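## Task

Take the clear plate sitting in work nest N2, leaving any lid behind, and set it in the drawer of cooler CD so it lies flat within the locators of one of the drawer's places, its long edge running across the drawer. Next push the drawer fully closed (CD's lamp stays on until it is). CD's body has to finish no more than about a finger's width from its starting spot, neither rotated nor tilted. Apart from the bins, all other items on the bench must be left as they were. Nothing may count on the robot holding it in place at the end; release the plate and pull the gripper away to finish.

## Robot and tools

ROBOT. One xArm6 arm (six joints: waist, shoulder, elbow, forearm roll, wrist pitch, wrist roll) carrying a two-finger parallel gripper. The fingers point along the gripper's own +z axis and close along its y axis. The reported end_effector_position is the pinch point between closed pads, roughly 2 cm short of the fingertips; when the fingers close, the tips advance about 10 mm further along +z. Fully open the pads are 84 mm apart, so a plate, block or reservoir can only be taken across its narrow width, gripping its body above the flange. Never drive a pad down over a base flange: it can jam and may stay stuck even after opening.

FRAMES. The scene frame has its origin on the table top below the arm base, +z up, +x forward, +y to the left when facing along +x. Results give positions in metres and orientation as a wxyz quaternion in this frame; the printed hand position can be slightly off, more so at long reach. Motion commands, however, are expressed in the gripper's own axes.

execute_actions. Argument actions is a list holding zero or one item. Empty list: no command, just returns the state (with pictures). An action item is {"rows": [...], "steps": n}: rows is a list of 1 to 15 rows, steps from 11 to 15 (default 15), each step 1/30 s; row k is applied on step k and the final row repeats for leftover steps. A wait item is {"steps": n} with n up to 300, counted from the previous result (time spent replying is included). Optional pictures: true adds camera images.

A ROW is seven numbers, each in [-1, 1]: dx, dy, dz, rx, ry, rz, opening. The first six are an offset, not an absolute pose: they give the gripper target relative to its measured pose in the most recent result that reported it (before any such result in the scene, or for a second call within one reply, relative to where the hand is when the action begins), along the gripper's own axes. Every row in a list uses that same base, not the row before it. Scale: 1.0 equals 0.6 m of translation or 180 degrees of rotation; rx, ry, rz form a single rotation vector. The opening is absolute: +1 fully open (0.084 m), -1 closed. All zeros drives the hand back to the base pose; it is not a pause.

move. Argument target is one such row (same offset convention and base); speed is the path's top speed in m/s, 0.002 to 0.5, default 0.25, with rotation capped at twice that value in rad/s. The hand follows a straight path lasting 0.5 to 10 s (longer paths stop early), turning the short way round. The opening is applied at the start. The path ignores obstacles and the real hand may lag, drift or overshoot speed, especially near full arm extension. Faster contact hits harder, and a target further past the contact presses harder. Result adds a move: line: done (settled near target) or e.g. off_target, moving, held, fault, plus distance from target; limits=paced means the pose was clipped, limits=held means a check blocked some steps, after which the arm may suddenly go fast.

wait: seconds from 0 to 10; sends nothing new. zoom_image: camera is cam_high, cam_low or cam_wrist (each 504x504); region [x0, y0, x1, y1] in pixels from the top-left corner, at most 504 by 504. read_manual: section "licences" only; does not move anything. finished_scene: scene is the number of the scene being ended; irreversible, and its result reports success and gives the following task.

TIMING. The simulation keeps running while you write. Each execute_actions action returns its result 11 steps early; those remaining steps then run before anything else. Afterward the arm only continues to the last clipped pose. Each control step clips the commanded pose to within 70 mm and 16 degrees of the measured pose, so long moves via rows need several calls; check the pose in each result. A Hand target line appears only when nothing is pending.

RESULT LINES. State: position, quaternion, linear and angular velocities, grip_measured (finger opening on the command scale), Joint positions, joint torques (offset and noisy, nonzero in free air). HELD marks steps where the clearance check withheld your row; pose unreachable means that check changed or blocked it (a mounting post counts as arm). Joint ranges (rad): waist -6.283 to 6.283, shoulder -2.059 to 2.094, elbow -3.927 to 0.192, forearm roll -6.283 to 6.283, wrist pitch -1.693 to 3.142, wrist roll -6.283 to 6.283.

GRIPPING. To hold, keep commanding an opening well under grip_measured; lower squeezes harder (about 24 N per pad). Re-sending the read grip_measured still holds parts up to roughly 6 cm wide. Avoid slamming the fingers shut. Occasional external tugs on a held part or pushes on loose items happen.

CAUTIONS. Load limits (N m): waist 44.5, shoulder 44.5, elbow 26.7, forearm roll 26.7, wrist pitch 17.8, wrist roll 17.8, held weight included. Exceeding one causes a TORQUE FAULT: the arm backs off, freezes 10 s, and drops the rest of the call. Pressing on a firm obstacle builds force while the hand is short of target; only moving away relieves it. Holding loads heats motors: MOTOR HOT from 65 °C, brakes with OVER-TEMPERATURE FAULT at 80 °C. CD is loose, so push its drawer gently and avoid shoving the housing. Do not drop, slam or knock anything, and never push objects off the table.

Each tool is called after "Request:" in YAML: its name, and indented under it one key for each argument.

## Session

Request:
execute_actions:
  actions: []

Scene clock: 0.00 s of 7200.00 s.
end_effector_position=(+0.6066, -0.1673, +0.3280) grip_measured=+1.00 end_effector_quat_wxyz=(-0.072, +0.203, +0.971, +0.101) end_effector_velocity=(-0.000, -0.000, +0.001) end_effector_angular_velocity=(-0.002, -0.001, +0.001)
Joint positions: [-0.36   0.889 -2.495  0.176  1.773 -3.046  0.084]
Joint velocities: [ 0.    -0.001 -0.    -0.002  0.    -0.001 -0.   ]
Joint torques (N m, as the arm reports them, + toward a larger angle): no reading
Motor temperatures (°C, as the motors report them): [34 31 40 36 40 34]
Hand target: +0.607, -0.167, +0.328; -0.072, +0.203, +0.971, +0.101

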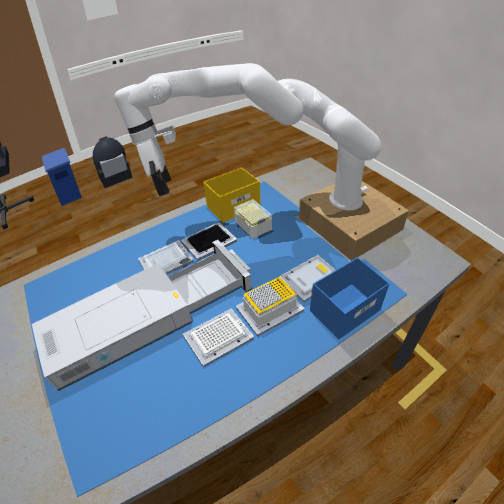

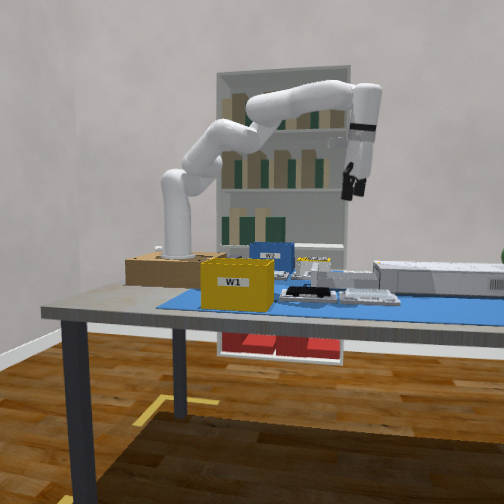

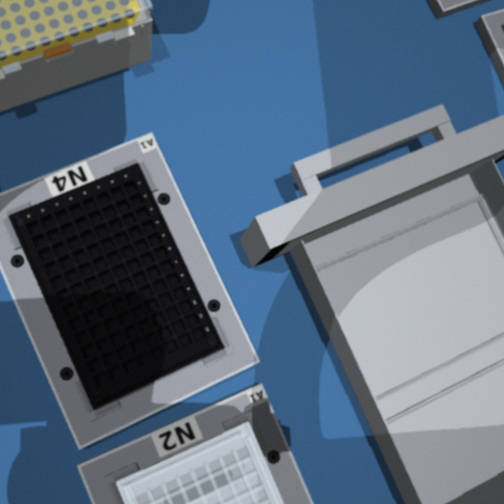

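Request:
zoom_image:
  camera: "cam_high"
  region: [20, 160, 340, 400]

Request:
zoom_image:
  camera: "cam_low"
  region: [120, 220, 504, 330]

Region (20, 160, 340, 400) of cam_high's 504x504 image, scaled by 1.575, with more detail than that image has; it fills the top 378 rows of this view, and the rest is white.

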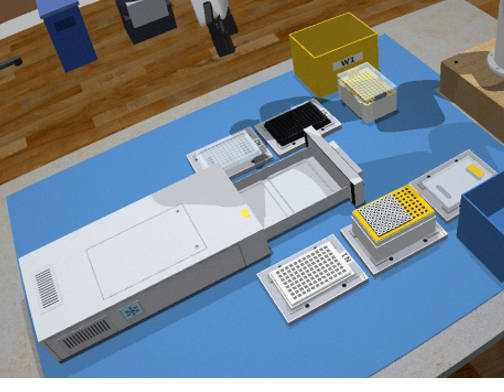

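Region (120, 220, 504, 330) of cam_low's 504x504 image, scaled by 1.312, with more detail than that image has; it fills the top 144 rows of this view, and the rest is white.

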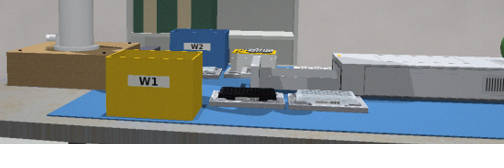

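Request:
move:
  target: [0.020,-0.097,0.035,-0.064,-0.090,0.863,1]
  speed: 0.5

Scene clock: 8.17 s of 7200.00 s.
end_effector_position=(+0.5700, -0.2106, +0.3003) grip_measured=+1.00 end_effector_quat_wxyz=(+0.001, +1.000, -0.001, -0.000) end_effector_velocity=(-0.000, -0.001, +0.001) end_effector_angular_velocity=(-0.003, +0.001, -0.004)
Joint positions: [-0.369  0.489 -1.748 -0.01   1.256 -0.343  0.084]
Joint velocities: [-0.    -0.    -0.001 -0.003  0.001  0.005  0.   ]
Joint torques (N m, as the arm reports them, + toward a larger angle): [  1.46 -45.64 -12.66   0.02  -1.49   0.03]
Motor temperatures (°C, as the motors report them): [34 32 41 36 40 34]
Hand target: +0.570, -0.211, +0.300; +0.001, +1.000, -0.001, -0.000
Off the commanded pose: 0.000 m, 0 deg.
Kept back: nothing.
After step 90, 1.90 s passed at rest.
move: done

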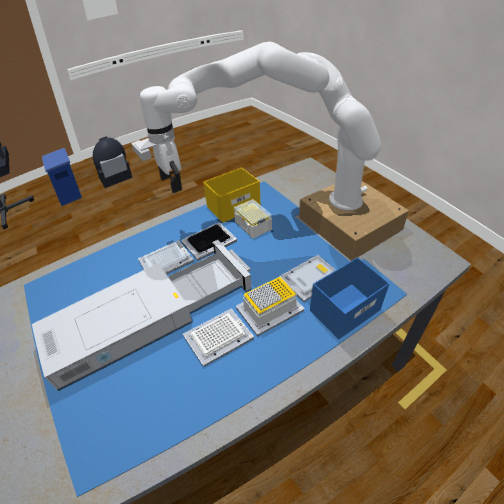

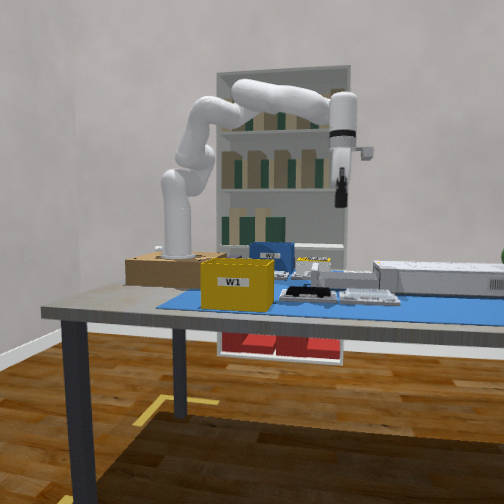

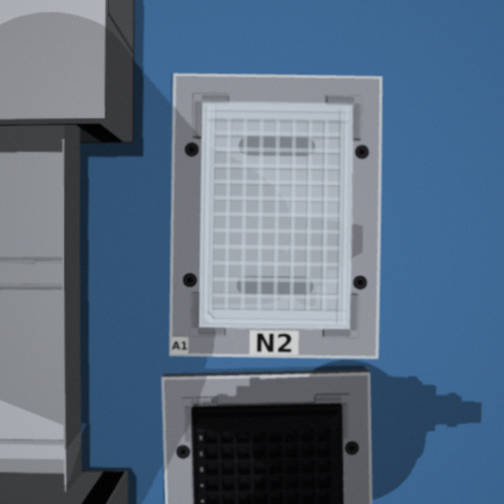

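Request:
zoom_image:
  camera: "cam_wrist"
  region: [150, 60, 400, 370]

Request:
zoom_image:
  camera: "cam_high"
  region: [130, 210, 270, 320]

Request:
zoom_image:
  camera: "cam_low"
  region: [270, 255, 420, 315]

Region (150, 60, 400, 370) of cam_wrist's 504x504 image, scaled by 1.626, with more detail than that image has; it fills the left 406 columns of this view, and the rest is white.

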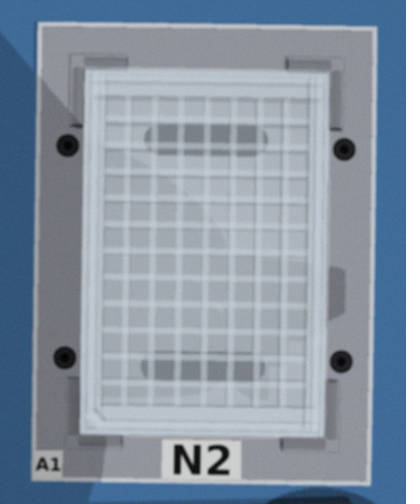

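Region (130, 210, 270, 320) of cam_high's 504x504 image, scaled by 3.600, with more detail than that image has; it fills the top 396 rows of this view, and the rest is white.

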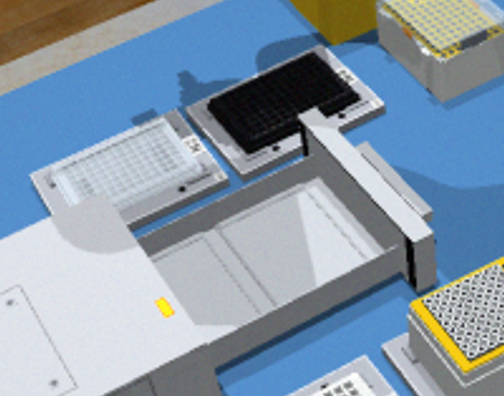

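Region (270, 255, 420, 315) of cam_low's 504x504 image, scaled by 3.360, with more detail than that image has; it fills the top 202 rows of this view, and the rest is white.

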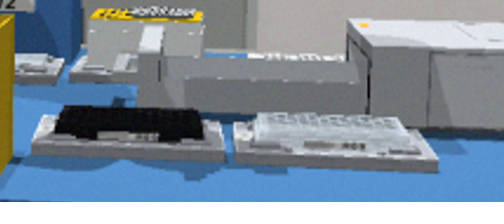

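Request:
zoom_image:
  camera: "cam_high"
  region: [130, 230, 200, 285]

Request:
zoom_image:
  camera: "cam_low"
  region: [330, 275, 410, 310]

Region (130, 230, 200, 285) of cam_high's 504x504 image, scaled by 7.200, with more detail than that image has; it fills the top 396 rows of this view, and the rest is white.

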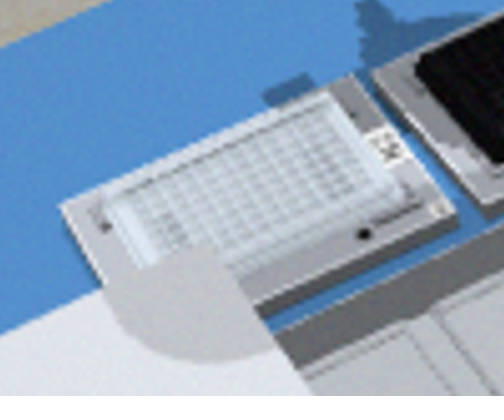

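Region (330, 275, 410, 310) of cam_low's 504x504 image, scaled by 6.300, with more detail than that image has; it fills the top 220 rows of this view, and the rest is white.

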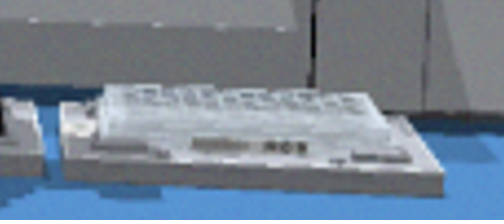

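Request:
move:
  target: [0.033,0.15,0.217,0.167,0,0,1]
  speed: 0.3

Scene clock: 11.90 s of 7200.00 s.
end_effector_position=(+0.5892, -0.3004, +0.1708) grip_measured=+1.00 end_effector_quat_wxyz=(-0.244, +0.970, -0.007, +0.023) end_effector_velocity=(+0.002, -0.003, +0.003) end_effector_angular_velocity=(-0.003, -0.008, -0.011)
Joint positions: [-0.651  1.279 -2.697  0.418  1.669 -0.628  0.084]
Joint velocities: [-0.004  0.018 -0.04   0.005  0.009  0.012  0.   ]
Joint torques (N m, as the arm reports them, + toward a larger angle): [  1.63 -56.41 -12.1    0.81  -1.     0.08]
Motor temperatures (°C, as the motors report them): [34 32 42 36 40 34]
Hand target: +0.589, -0.301, +0.171; -0.244, +0.970, -0.007, +0.024
Off the commanded pose: 0.001 m, 3 deg.
elbow stopped short: the move would have taken joint 3 (elbow) straighter than the controller allows; a more bent joint 3 avoids this.
Kept back: nothing.
move: off_target

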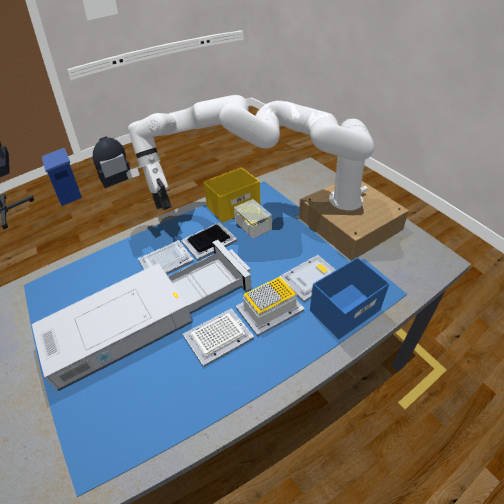

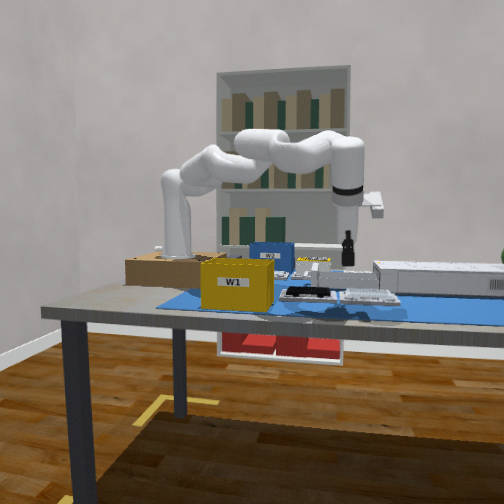

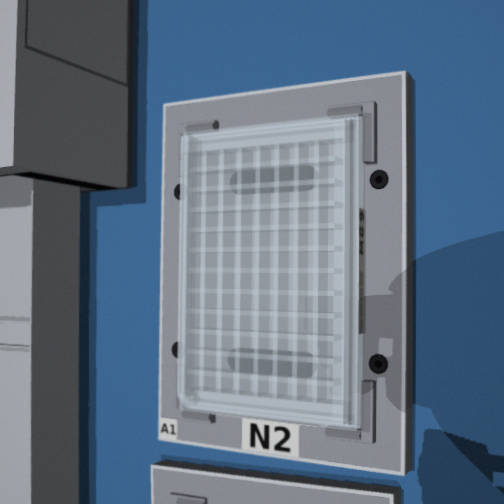

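Request:
zoom_image:
  camera: "cam_wrist"
  region: [270, 300, 420, 450]

Request:
zoom_image:
  camera: "cam_wrist"
  region: [270, 100, 420, 250]

Region (270, 300, 420, 450) of cam_wrist's 504x504 image, scaled by 3.360, with more detail than that image has.

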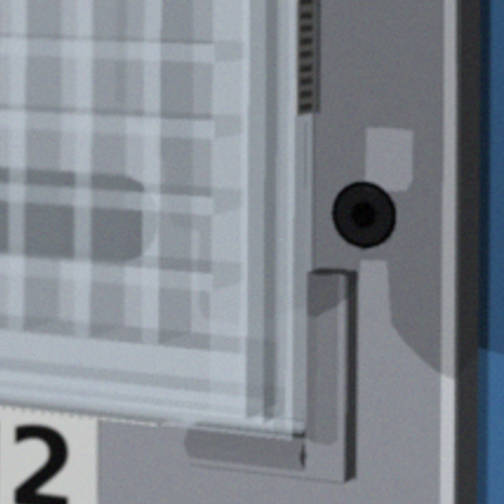

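Region (270, 100, 420, 250) of cam_wrist's 504x504 image, scaled by 3.360, with more detail than that image has.

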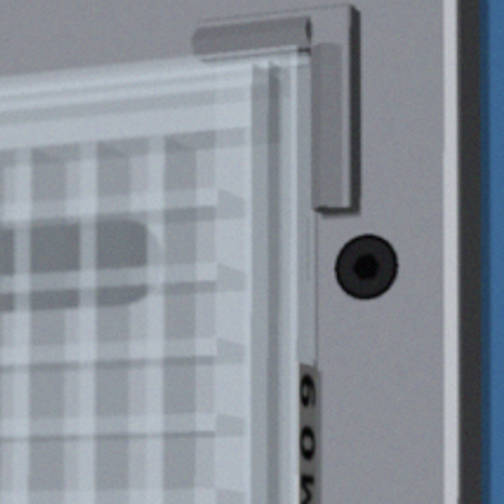

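Request:
move:
  target: [0.108,-0.1195,0.166,-0.157,-0.0148,0.0015,1]
  speed: 0.25

Scene clock: 16.60 s of 7200.00 s.
end_effector_position=(+0.6583, -0.1924, +0.1194) grip_measured=+1.00 end_effector_quat_wxyz=(-0.000, +1.000, -0.010, -0.001) end_effector_velocity=(+0.000, +0.006, -0.002) end_effector_angular_velocity=(-0.001, +0.003, +0.007)
Joint positions: [-0.303  1.02  -2.112 -0.009  1.092 -0.257  0.084]
Joint velocities: [ 0.009 -0.001  0.007 -0.002 -0.003  0.003 -0.   ]
Joint torques (N m, as the arm reports them, + toward a larger angle): [  1.56 -53.92 -12.66  -0.2   -1.5    0.06]
Motor temperatures (°C, as the motors report them): [34 33 42 36 40 34]
Hand target: +0.658, -0.192, +0.119; -0.000, +1.000, -0.010, -0.002
Off the commanded pose: 0.001 m, 0 deg.
Kept back: nothing.
After step 90, 0.20 s passed at rest.
move: done

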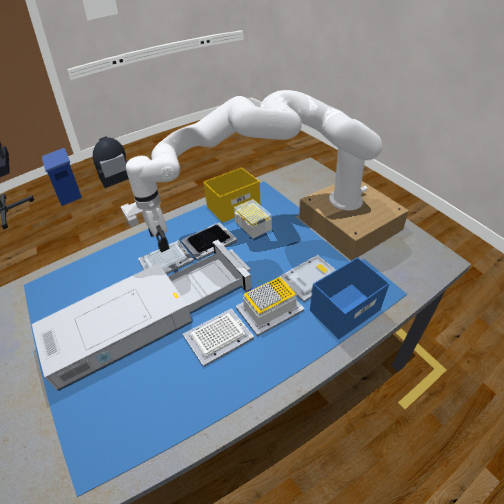

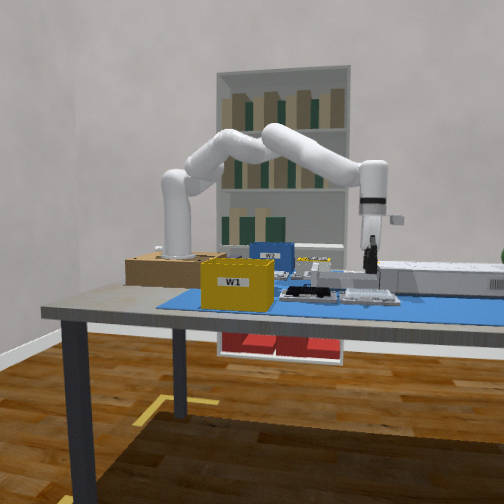

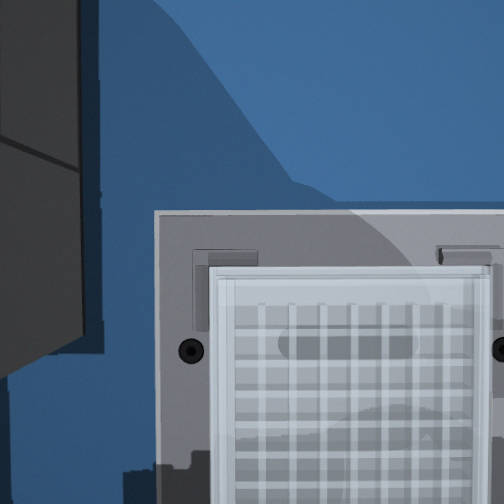

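Request:
move:
  target: [0,-0.005,0.074,0,0,0,1]
  speed: 0.1

Scene clock: 19.77 s of 7200.00 s.
end_effector_position=(+0.6585, -0.1897, +0.0757) grip_measured=+1.00 end_effector_quat_wxyz=(+0.000, +1.000, -0.010, -0.001) end_effector_velocity=(-0.004, +0.002, -0.007) end_effector_angular_velocity=(+0.003, +0.013, +0.002)
Joint positions: [-0.3    1.091 -2.11  -0.01   1.018 -0.252  0.084]
Joint velocities: [ 0.001  0.006  0.006 -0.001  0.002 -0.    -0.   ]
Joint torques (N m, as the arm reports them, + toward a larger angle): [  1.   -54.79 -11.93  -0.02  -1.7   -0.25]
Motor temperatures (°C, as the motors report them): [34 33 43 36 40 34]
Hand target: +0.658, -0.190, +0.075; -0.000, +1.000, -0.010, -0.001
Off the commanded pose: 0.001 m, 0 deg.
Kept back: nothing.
move: done

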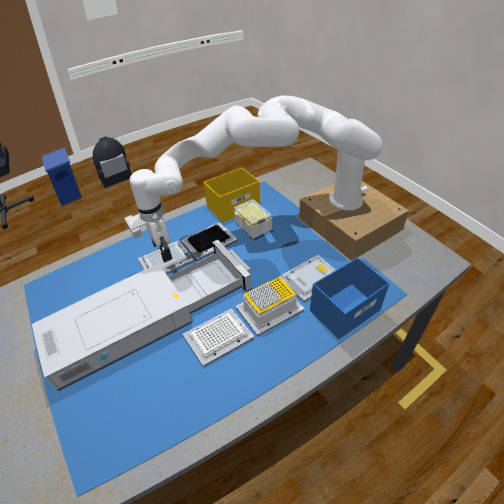

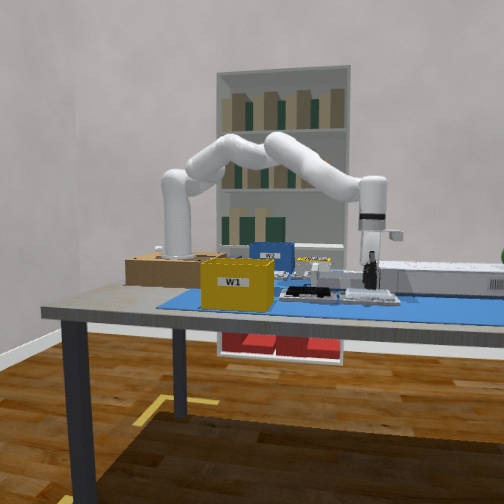

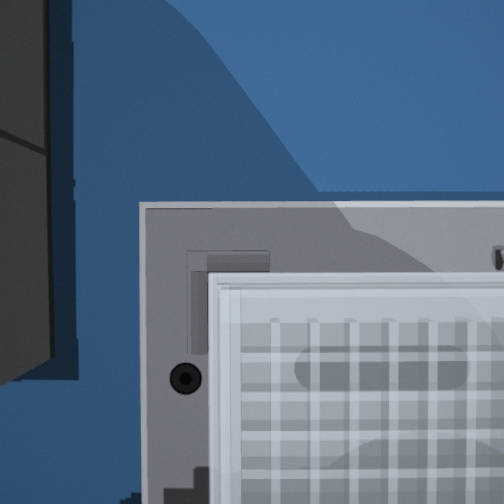

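Request:
zoom_image:
  camera: "cam_low"
  region: [320, 230, 420, 315]

Request:
zoom_image:
  camera: "cam_wrist"
  region: [130, 190, 330, 400]

Region (320, 230, 420, 315) of cam_low's 504x504 image, scaled by 5.040, with more detail than that image has; it fills the top 428 rows of this view, and the rest is white.

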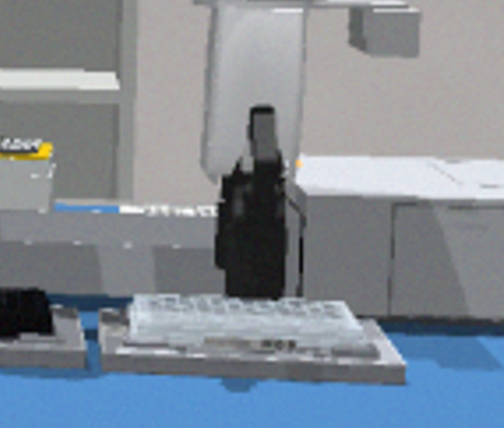

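Region (130, 190, 330, 400) of cam_wrist's 504x504 image, scaled by 2.400, with more detail than that image has; it fills the left 480 columns of this view, and the rest is white.

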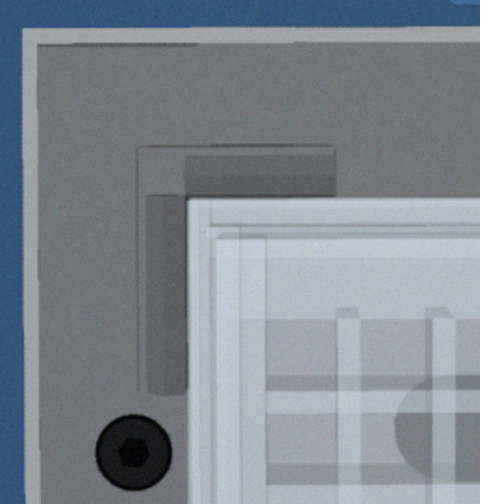

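Request:
move:
  target: [0,0,0.026,0,0,0,1]
  speed: 0.03

Request:
zoom_image:
  camera: "cam_low"
  region: [320, 230, 420, 315]

Scene clock: 22.33 s of 7200.00 s.
end_effector_position=(+0.6586, -0.1898, +0.0602) grip_measured=+1.00 end_effector_quat_wxyz=(+0.000, +1.000, -0.010, -0.001) end_effector_velocity=(+0.003, -0.001, +0.004) end_effector_angular_velocity=(-0.003, -0.009, -0.001)
Joint positions: [-0.3    1.122 -2.12  -0.01   0.997 -0.252  0.084]
Joint velocities: [-0.001 -0.003 -0.005 -0.001 -0.001  0.001  0.   ]
Joint torques (N m, as the arm reports them, + toward a larger angle): [  1.54 -53.76 -12.43  -0.27  -1.47  -0.19]
Motor temperatures (°C, as the motors report them): [34 33 43 36 40 34]
Hand target: +0.658, -0.190, +0.060; +0.000, +1.000, -0.010, -0.001
Off the commanded pose: 0.000 m, 0 deg.
Kept back: nothing.
move: done

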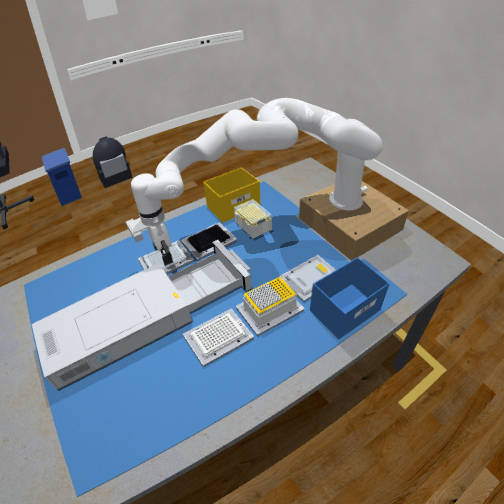

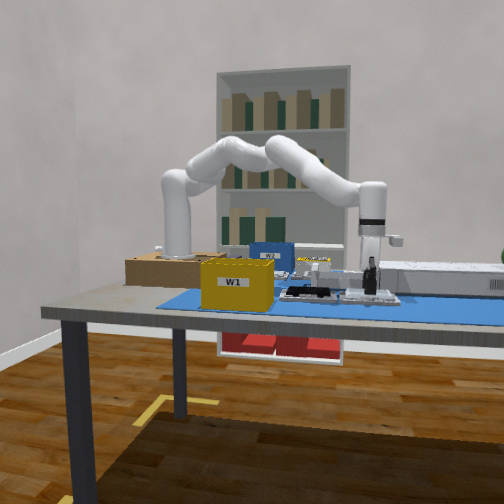

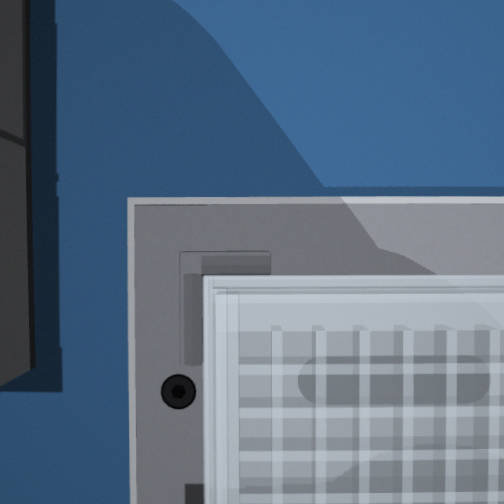

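Region (320, 230, 420, 315) of cam_low's 504x504 image, scaled by 5.040, with more detail than that image has; it fills the top 428 rows of this view, and the rest is white.

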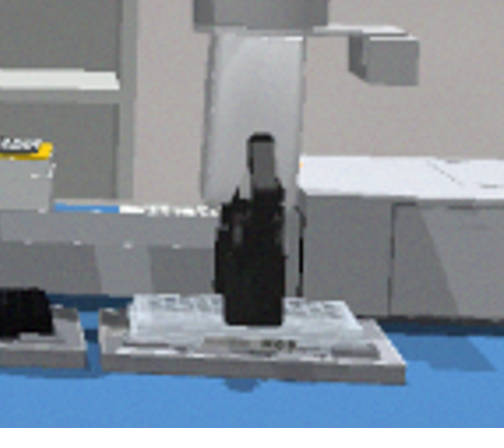

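Request:
zoom_image:
  camera: "cam_low"
  region: [345, 280, 401, 308]

Request:
zoom_image:
  camera: "cam_low"
  region: [280, 280, 345, 308]

Region (345, 280, 401, 308) of cam_low's 504x504 image, scaled by 9.000, with more detail than that image has.

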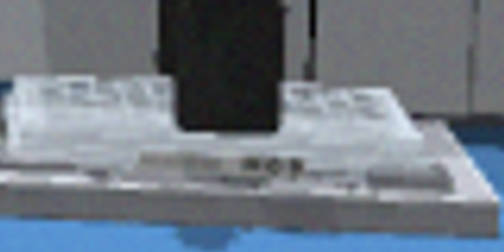

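Region (280, 280, 345, 308) of cam_low's 504x504 image, scaled by 7.754, with more detail than that image has; it fills the top 217 rows of this view, and the rest is white.

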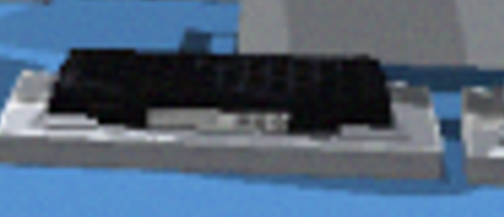

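Request:
move:
  target: [0,0,0.0068,0,0,0,1]
  speed: 0.02

Request:
zoom_image:
  camera: "cam_low"
  region: [345, 280, 401, 308]

Scene clock: 24.67 s of 7200.00 s.
end_effector_position=(+0.6585, -0.1898, +0.0561) grip_measured=+1.00 end_effector_quat_wxyz=(+0.000, +1.000, -0.010, -0.001) end_effector_velocity=(+0.002, -0.000, +0.002) end_effector_angular_velocity=(-0.001, -0.005, -0.001)
Joint positions: [-0.3    1.131 -2.123 -0.01   0.992 -0.252  0.084]
Joint velocities: [ 0.001 -0.002 -0.002  0.    -0.001  0.001  0.   ]
Joint torques (N m, as the arm reports them, + toward a larger angle): [  0.65 -54.67 -12.08   0.4   -1.25   0.07]
Motor temperatures (°C, as the motors report them): [34 33 43 36 40 34]
Hand target: +0.659, -0.190, +0.056; +0.000, +1.000, -0.010, -0.001
Off the commanded pose: 0.000 m, 0 deg.
Kept back: nothing.
move: done

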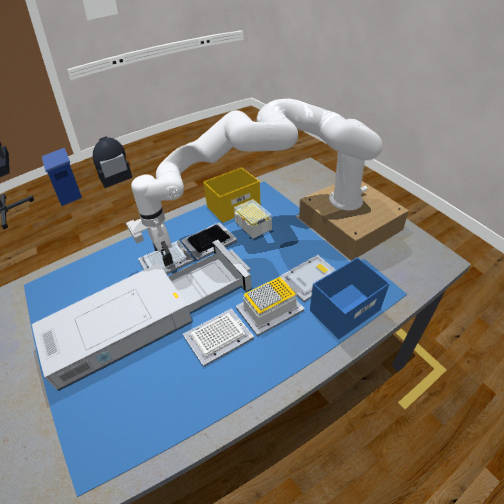

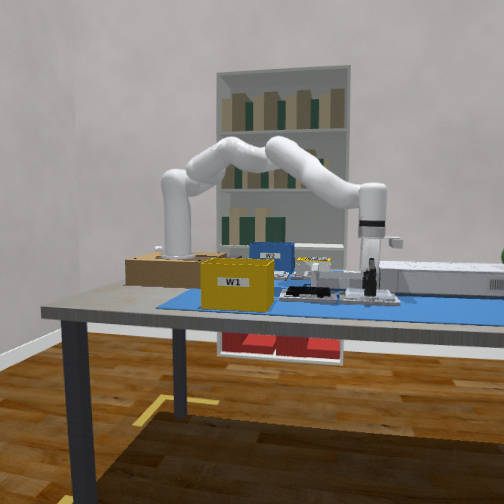

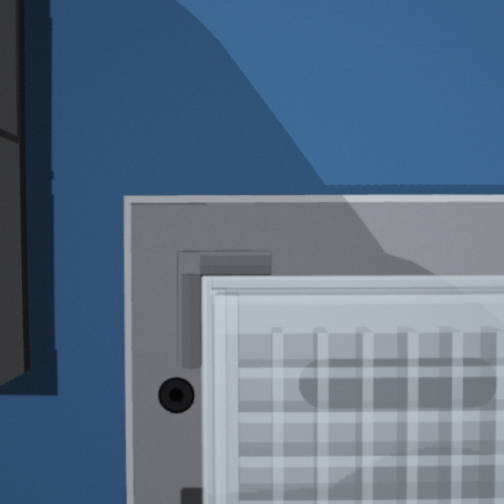

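Region (345, 280, 401, 308) of cam_low's 504x504 image, scaled by 9.000, with more detail than that image has.

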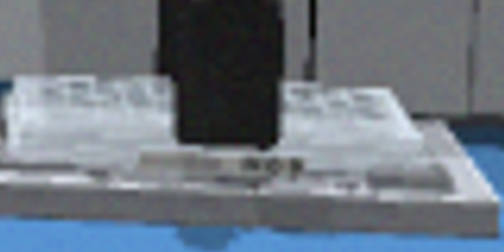

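Request:
execute_actions:
  actions:
    - {"rows":[[0,0,-0.0015,0,0,0,1],[0,0,-0.0015,0,0,0,0.95],[0,0,-0.0015,0,0,0,0.9],[0,0,-0.0015,0,0,0,0.85],[0,0,-0.0015,0,0,0,0.8],[0,0,-0.0015,0,0,0,0.75],[0,0,-0.0015,0,0,0,0.7],[0,0,-0.0015,0,0,0,0.6],[0,0,-0.0015,0,0,0,0.5],[0,0,-0.0015,0,0,0,0.4]],"steps":15}

Request:
execute_actions:
  actions: []

Scene clock: 25.50 s of 7200.00 s.
end_effector_position=(+0.6585, -0.1897, +0.0567) grip_measured=+0.90 end_effector_quat_wxyz=(+0.000, +1.000, -0.010, -0.001) end_effector_velocity=(+0.003, -0.000, +0.009) end_effector_angular_velocity=(-0.002, -0.010, -0.001)
Joint positions: [-0.3    1.129 -2.122 -0.01   0.993 -0.252  0.081]
Joint velocities: [ 0.001 -0.014 -0.     0.001  0.005  0.001 -0.047]
Joint torques (N m, as the arm reports them, + toward a larger angle): [  1.26 -55.53 -12.1    0.38  -1.77  -0.41]
Motor temperatures (°C, as the motors report them): [34 33 43 36 40 34]
Steps of this call (steps 1 to 21: nothing new was sent; steps 22 to 25: the first 4 steps of this action). Readings (end_effector_position):
22: (+0.6586, -0.1898, +0.0562)
23: (+0.6585, -0.1897, +0.0562)
25: the state above

Scene clock: 25.87 s of 7200.00 s.
end_effector_position=(+0.6587, -0.1898, +0.0572) grip_measured=+0.86 end_effector_quat_wxyz=(+0.000, +1.000, -0.010, -0.001) end_effector_velocity=(+0.000, -0.001, +0.001) end_effector_angular_velocity=(-0.001, -0.001, +0.003)
Joint positions: [-0.3    1.129 -2.122 -0.01   0.993 -0.252  0.079]
Joint velocities: [-0.    -0.001  0.    -0.001  0.    -0.002  0.   ]
Joint torques (N m, as the arm reports them, + toward a larger angle): [  2.14 -53.46 -12.19  -0.01  -1.44   0.06]
Motor temperatures (°C, as the motors report them): [34 33 43 36 40 34]
Hand target: +0.659, -0.190, +0.057; +0.000, +1.000, -0.010, -0.001
Off the commanded pose: 0.000 m, 0 deg.
Kept back: nothing.
Steps of this call (steps 1 to 11: the last 11 steps of your previous action). Readings (end_effector_position):
1: (+0.6587, -0.1898, +0.0572)
2: (+0.6588, -0.1899, +0.0575)
4: (+0.6587, -0.1898, +0.0572)
8: (+0.6587, -0.1898, +0.0572)
11: the state above

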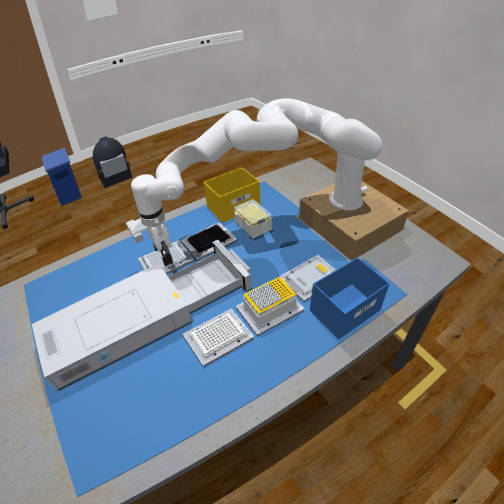

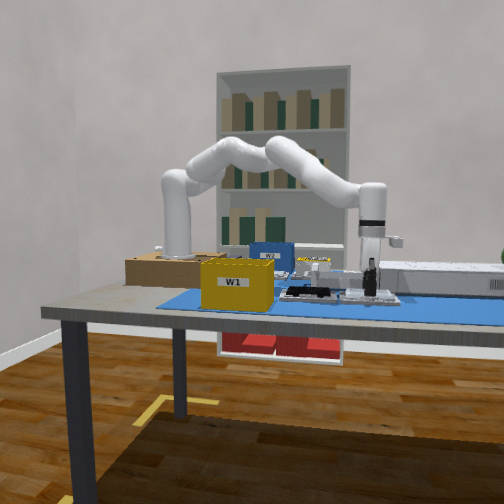

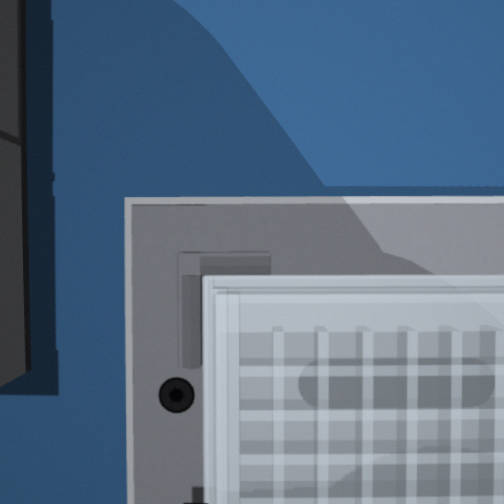

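Request:
move:
  target: [0,0,-0.05,0,0,0,0.0]
  speed: 0.04

Scene clock: 27.40 s of 7200.00 s.
end_effector_position=(+0.6586, -0.1897, +0.0869) grip_measured=+0.86 end_effector_quat_wxyz=(+0.000, +1.000, -0.010, -0.001) end_effector_velocity=(-0.003, +0.001, -0.005) end_effector_angular_velocity=(+0.003, +0.012, +0.002)
Joint positions: [-0.299  1.07  -2.105 -0.01   1.035 -0.252  0.079]
Joint velocities: [ 0.001  0.004  0.006 -0.001  0.002 -0.001 -0.   ]
Joint torques (N m, as the arm reports them, + toward a larger angle): [  1.93 -55.31 -13.01  -0.26  -1.84   0.34]
Motor temperatures (°C, as the motors report them): [34 33 43 36 40 34]
Hand target: +0.659, -0.190, +0.087; +0.000, +1.000, -0.010, -0.001
Off the commanded pose: 0.000 m, 0 deg.
Kept back: nothing.
move: done

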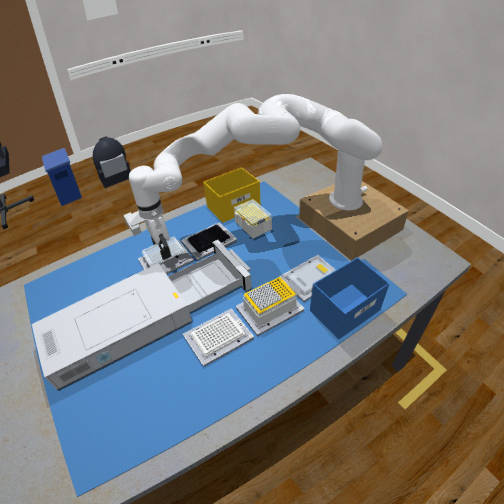

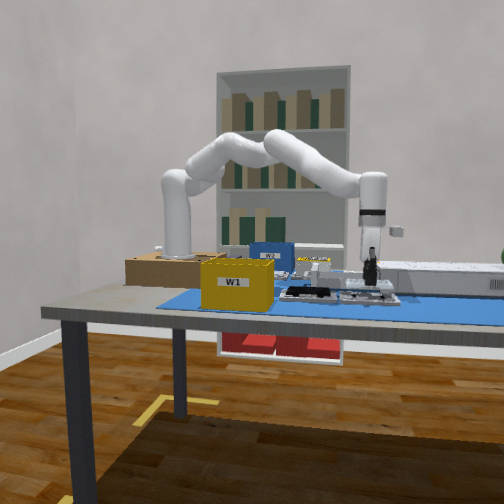

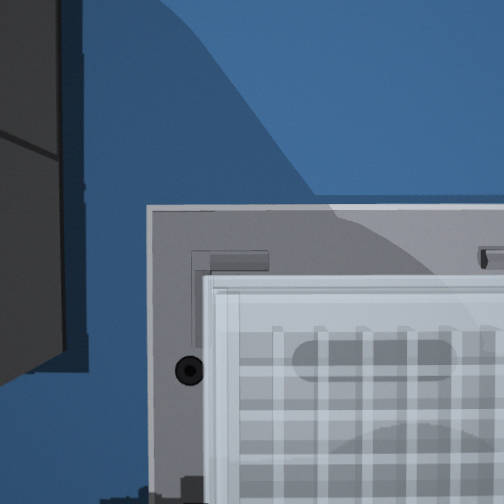

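Request:
zoom_image:
  camera: "cam_low"
  region: [330, 250, 414, 310]

Request:
zoom_image:
  camera: "cam_high"
  region: [120, 200, 270, 320]

Region (330, 250, 414, 310) of cam_low's 504x504 image, scaled by 6.000, with more detail than that image has; it fills the top 360 rows of this view, and the rest is white.

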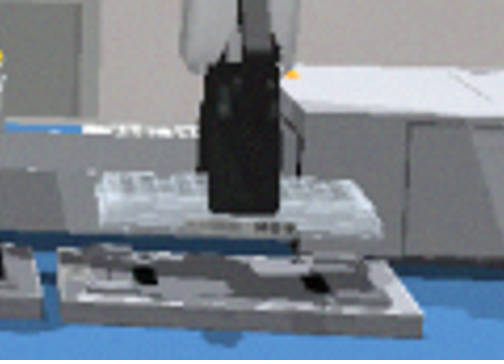

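Region (120, 200, 270, 320) of cam_high's 504x504 image, scaled by 3.360, with more detail than that image has; it fills the top 403 rows of this view, and the rest is white.

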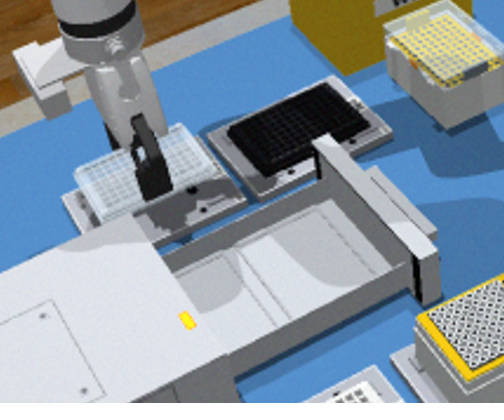

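Request:
move:
  target: [0,0,-0.19,0,0,0,0.0]
  speed: 0.12

Request:
move:
  target: [-0.147,-0.066,-0.165,0,0,-0.5065,0.0]
  speed: 0.35

Scene clock: 31.93 s of 7200.00 s.
end_effector_position=(+0.6586, -0.1891, +0.2002) grip_measured=+0.86 end_effector_quat_wxyz=(-0.000, +1.000, -0.010, -0.001) end_effector_velocity=(+0.004, -0.001, +0.009) end_effector_angular_velocity=(-0.005, -0.017, -0.001)
Joint positions: [-0.297  0.928 -2.181 -0.009  1.255 -0.253  0.079]
Joint velocities: [ 0.    -0.008 -0.009 -0.    -0.001  0.001  0.   ]
Joint torques (N m, as the arm reports them, + toward a larger angle): [  1.59 -54.36 -13.1   -0.22  -1.52  -0.28]
Motor temperatures (°C, as the motors report them): [34 33 43 36 40 34]
Hand target: +0.659, -0.189, +0.201; -0.000, +1.000, -0.010, -0.001
Off the commanded pose: 0.001 m, 0 deg.
Kept back: nothing.
After step 90, 0.13 s passed at rest.
move: done

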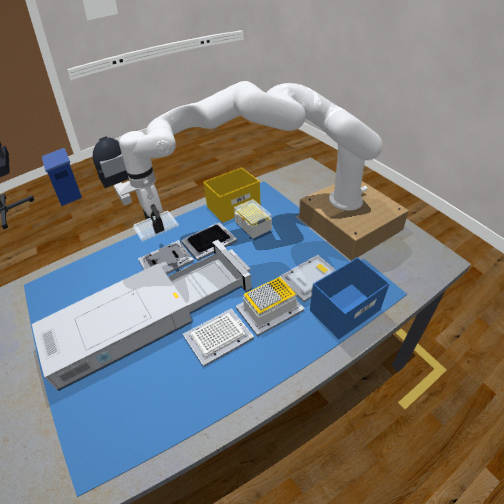

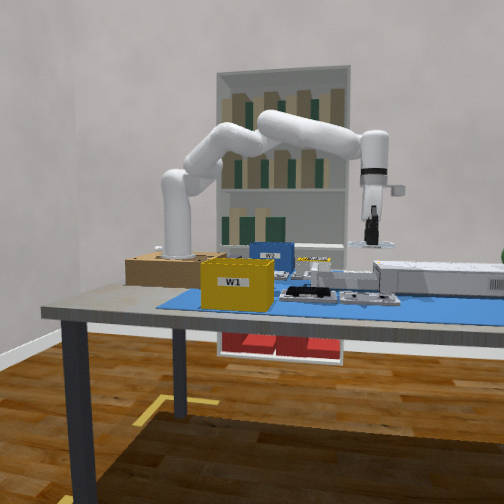

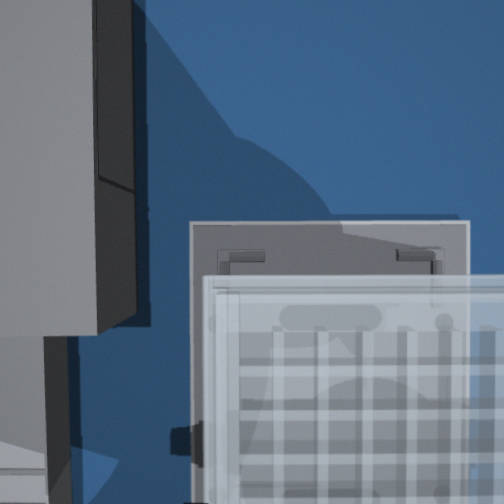

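Scene clock: 34.67 s of 7200.00 s.
end_effector_position=(+0.5714, -0.1479, +0.2991) grip_measured=+0.86 end_effector_quat_wxyz=(-0.002, +0.707, +0.707, -0.001) end_effector_velocity=(+0.000, +0.000, +0.001) end_effector_angular_velocity=(-0.000, -0.002, +0.006)
Joint positions: [-0.269  0.425 -1.649 -0.009  1.226 -1.815  0.079]
Joint velocities: [ 0.001 -0.002  0.001  0.    -0.001 -0.006  0.   ]
Joint torques (N m, as the arm reports them, + toward a larger angle): [  1.01 -43.63 -12.99   0.08  -1.46  -0.3 ]
Motor temperatures (°C, as the motors report them): [34 33 43 36 40 34]
Hand target: +0.572, -0.148, +0.300; -0.001, +0.707, +0.707, -0.001
Off the commanded pose: 0.000 m, 0 deg.
Kept back: nothing.
move: done

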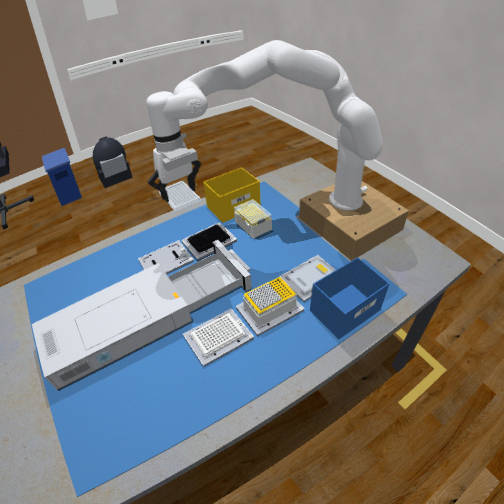

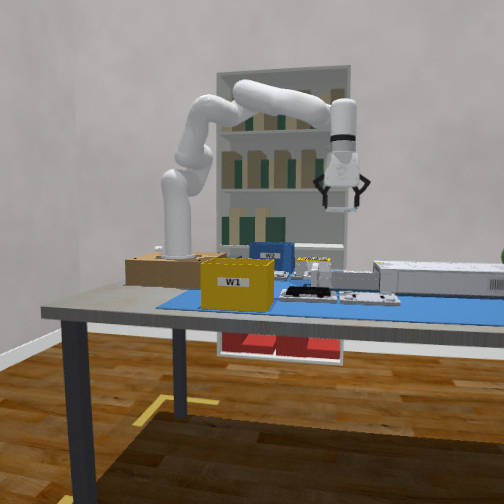

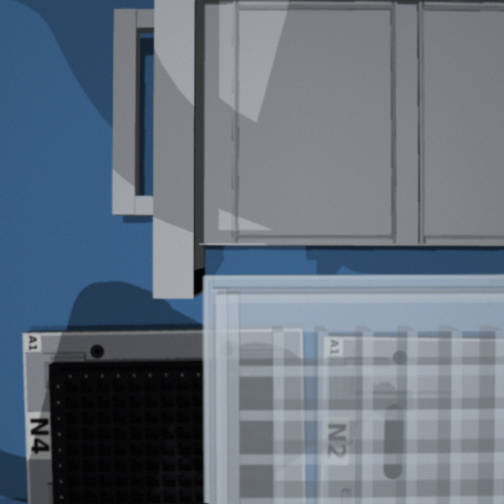

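Request:
zoom_image:
  camera: "cam_low"
  region: [295, 140, 405, 305]

Region (295, 140, 405, 305) of cam_low's 504x504 image, scaled by 3.055, with more detail than that image has.

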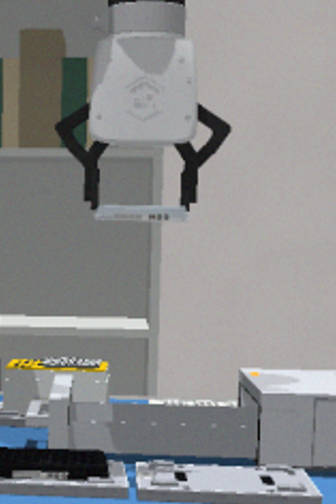

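Request:
move:
  target: [0.233,0.0043,0.232,0,0,0,0.0]
  speed: 0.2

Scene clock: 38.40 s of 7200.00 s.
end_effector_position=(+0.5731, -0.0089, +0.1603) grip_measured=+0.86 end_effector_quat_wxyz=(-0.001, +0.708, +0.706, -0.001) end_effector_velocity=(-0.004, +0.002, -0.005) end_effector_angular_velocity=(-0.000, +0.012, +0.003)
Joint positions: [-0.034  0.524 -1.38  -0.01   0.859 -1.575  0.079]
Joint velocities: [ 0.004  0.004  0.007 -0.001  0.001  0.001 -0.   ]
Joint torques (N m, as the arm reports them, + toward a larger angle): [  2.3  -43.81 -11.9   -0.25  -1.74   0.27]
Motor temperatures (°C, as the motors report them): [34 33 44 36 40 34]
Hand target: +0.573, -0.009, +0.160; -0.002, +0.708, +0.707, -0.001
Off the commanded pose: 0.001 m, 0 deg.
Kept back: nothing.
move: done

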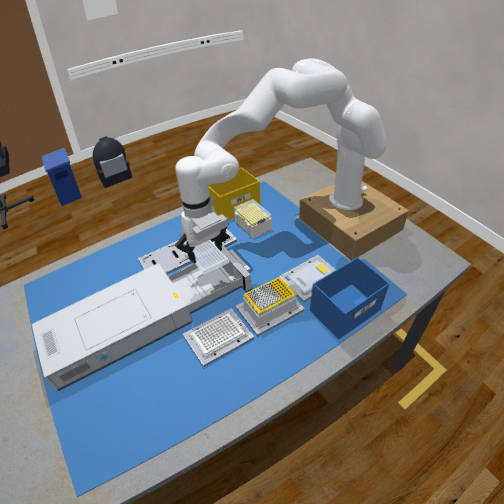

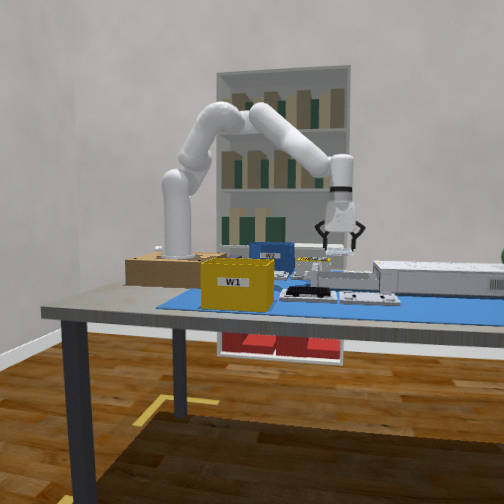

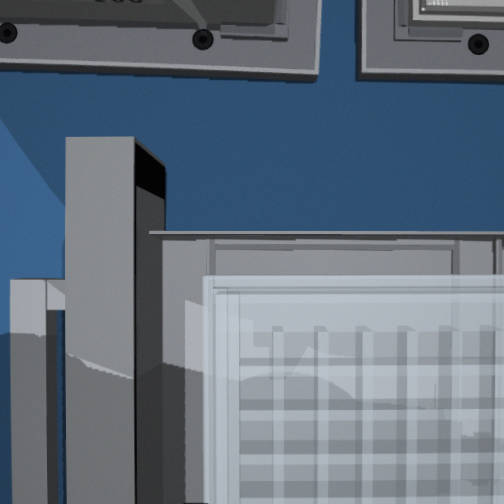

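Request:
zoom_image:
  camera: "cam_wrist"
  region: [120, 200, 504, 400]

Region (120, 200, 504, 400) of cam_wrist's 504x504 image, scaled by 1.312, with more detail than that image has; it fills the top 262 rows of this view, and the rest is white.

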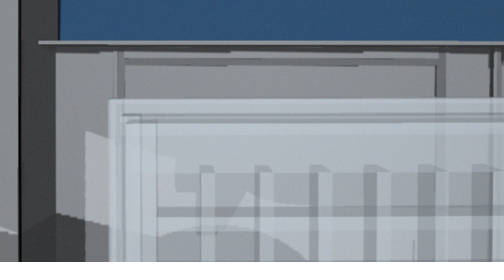

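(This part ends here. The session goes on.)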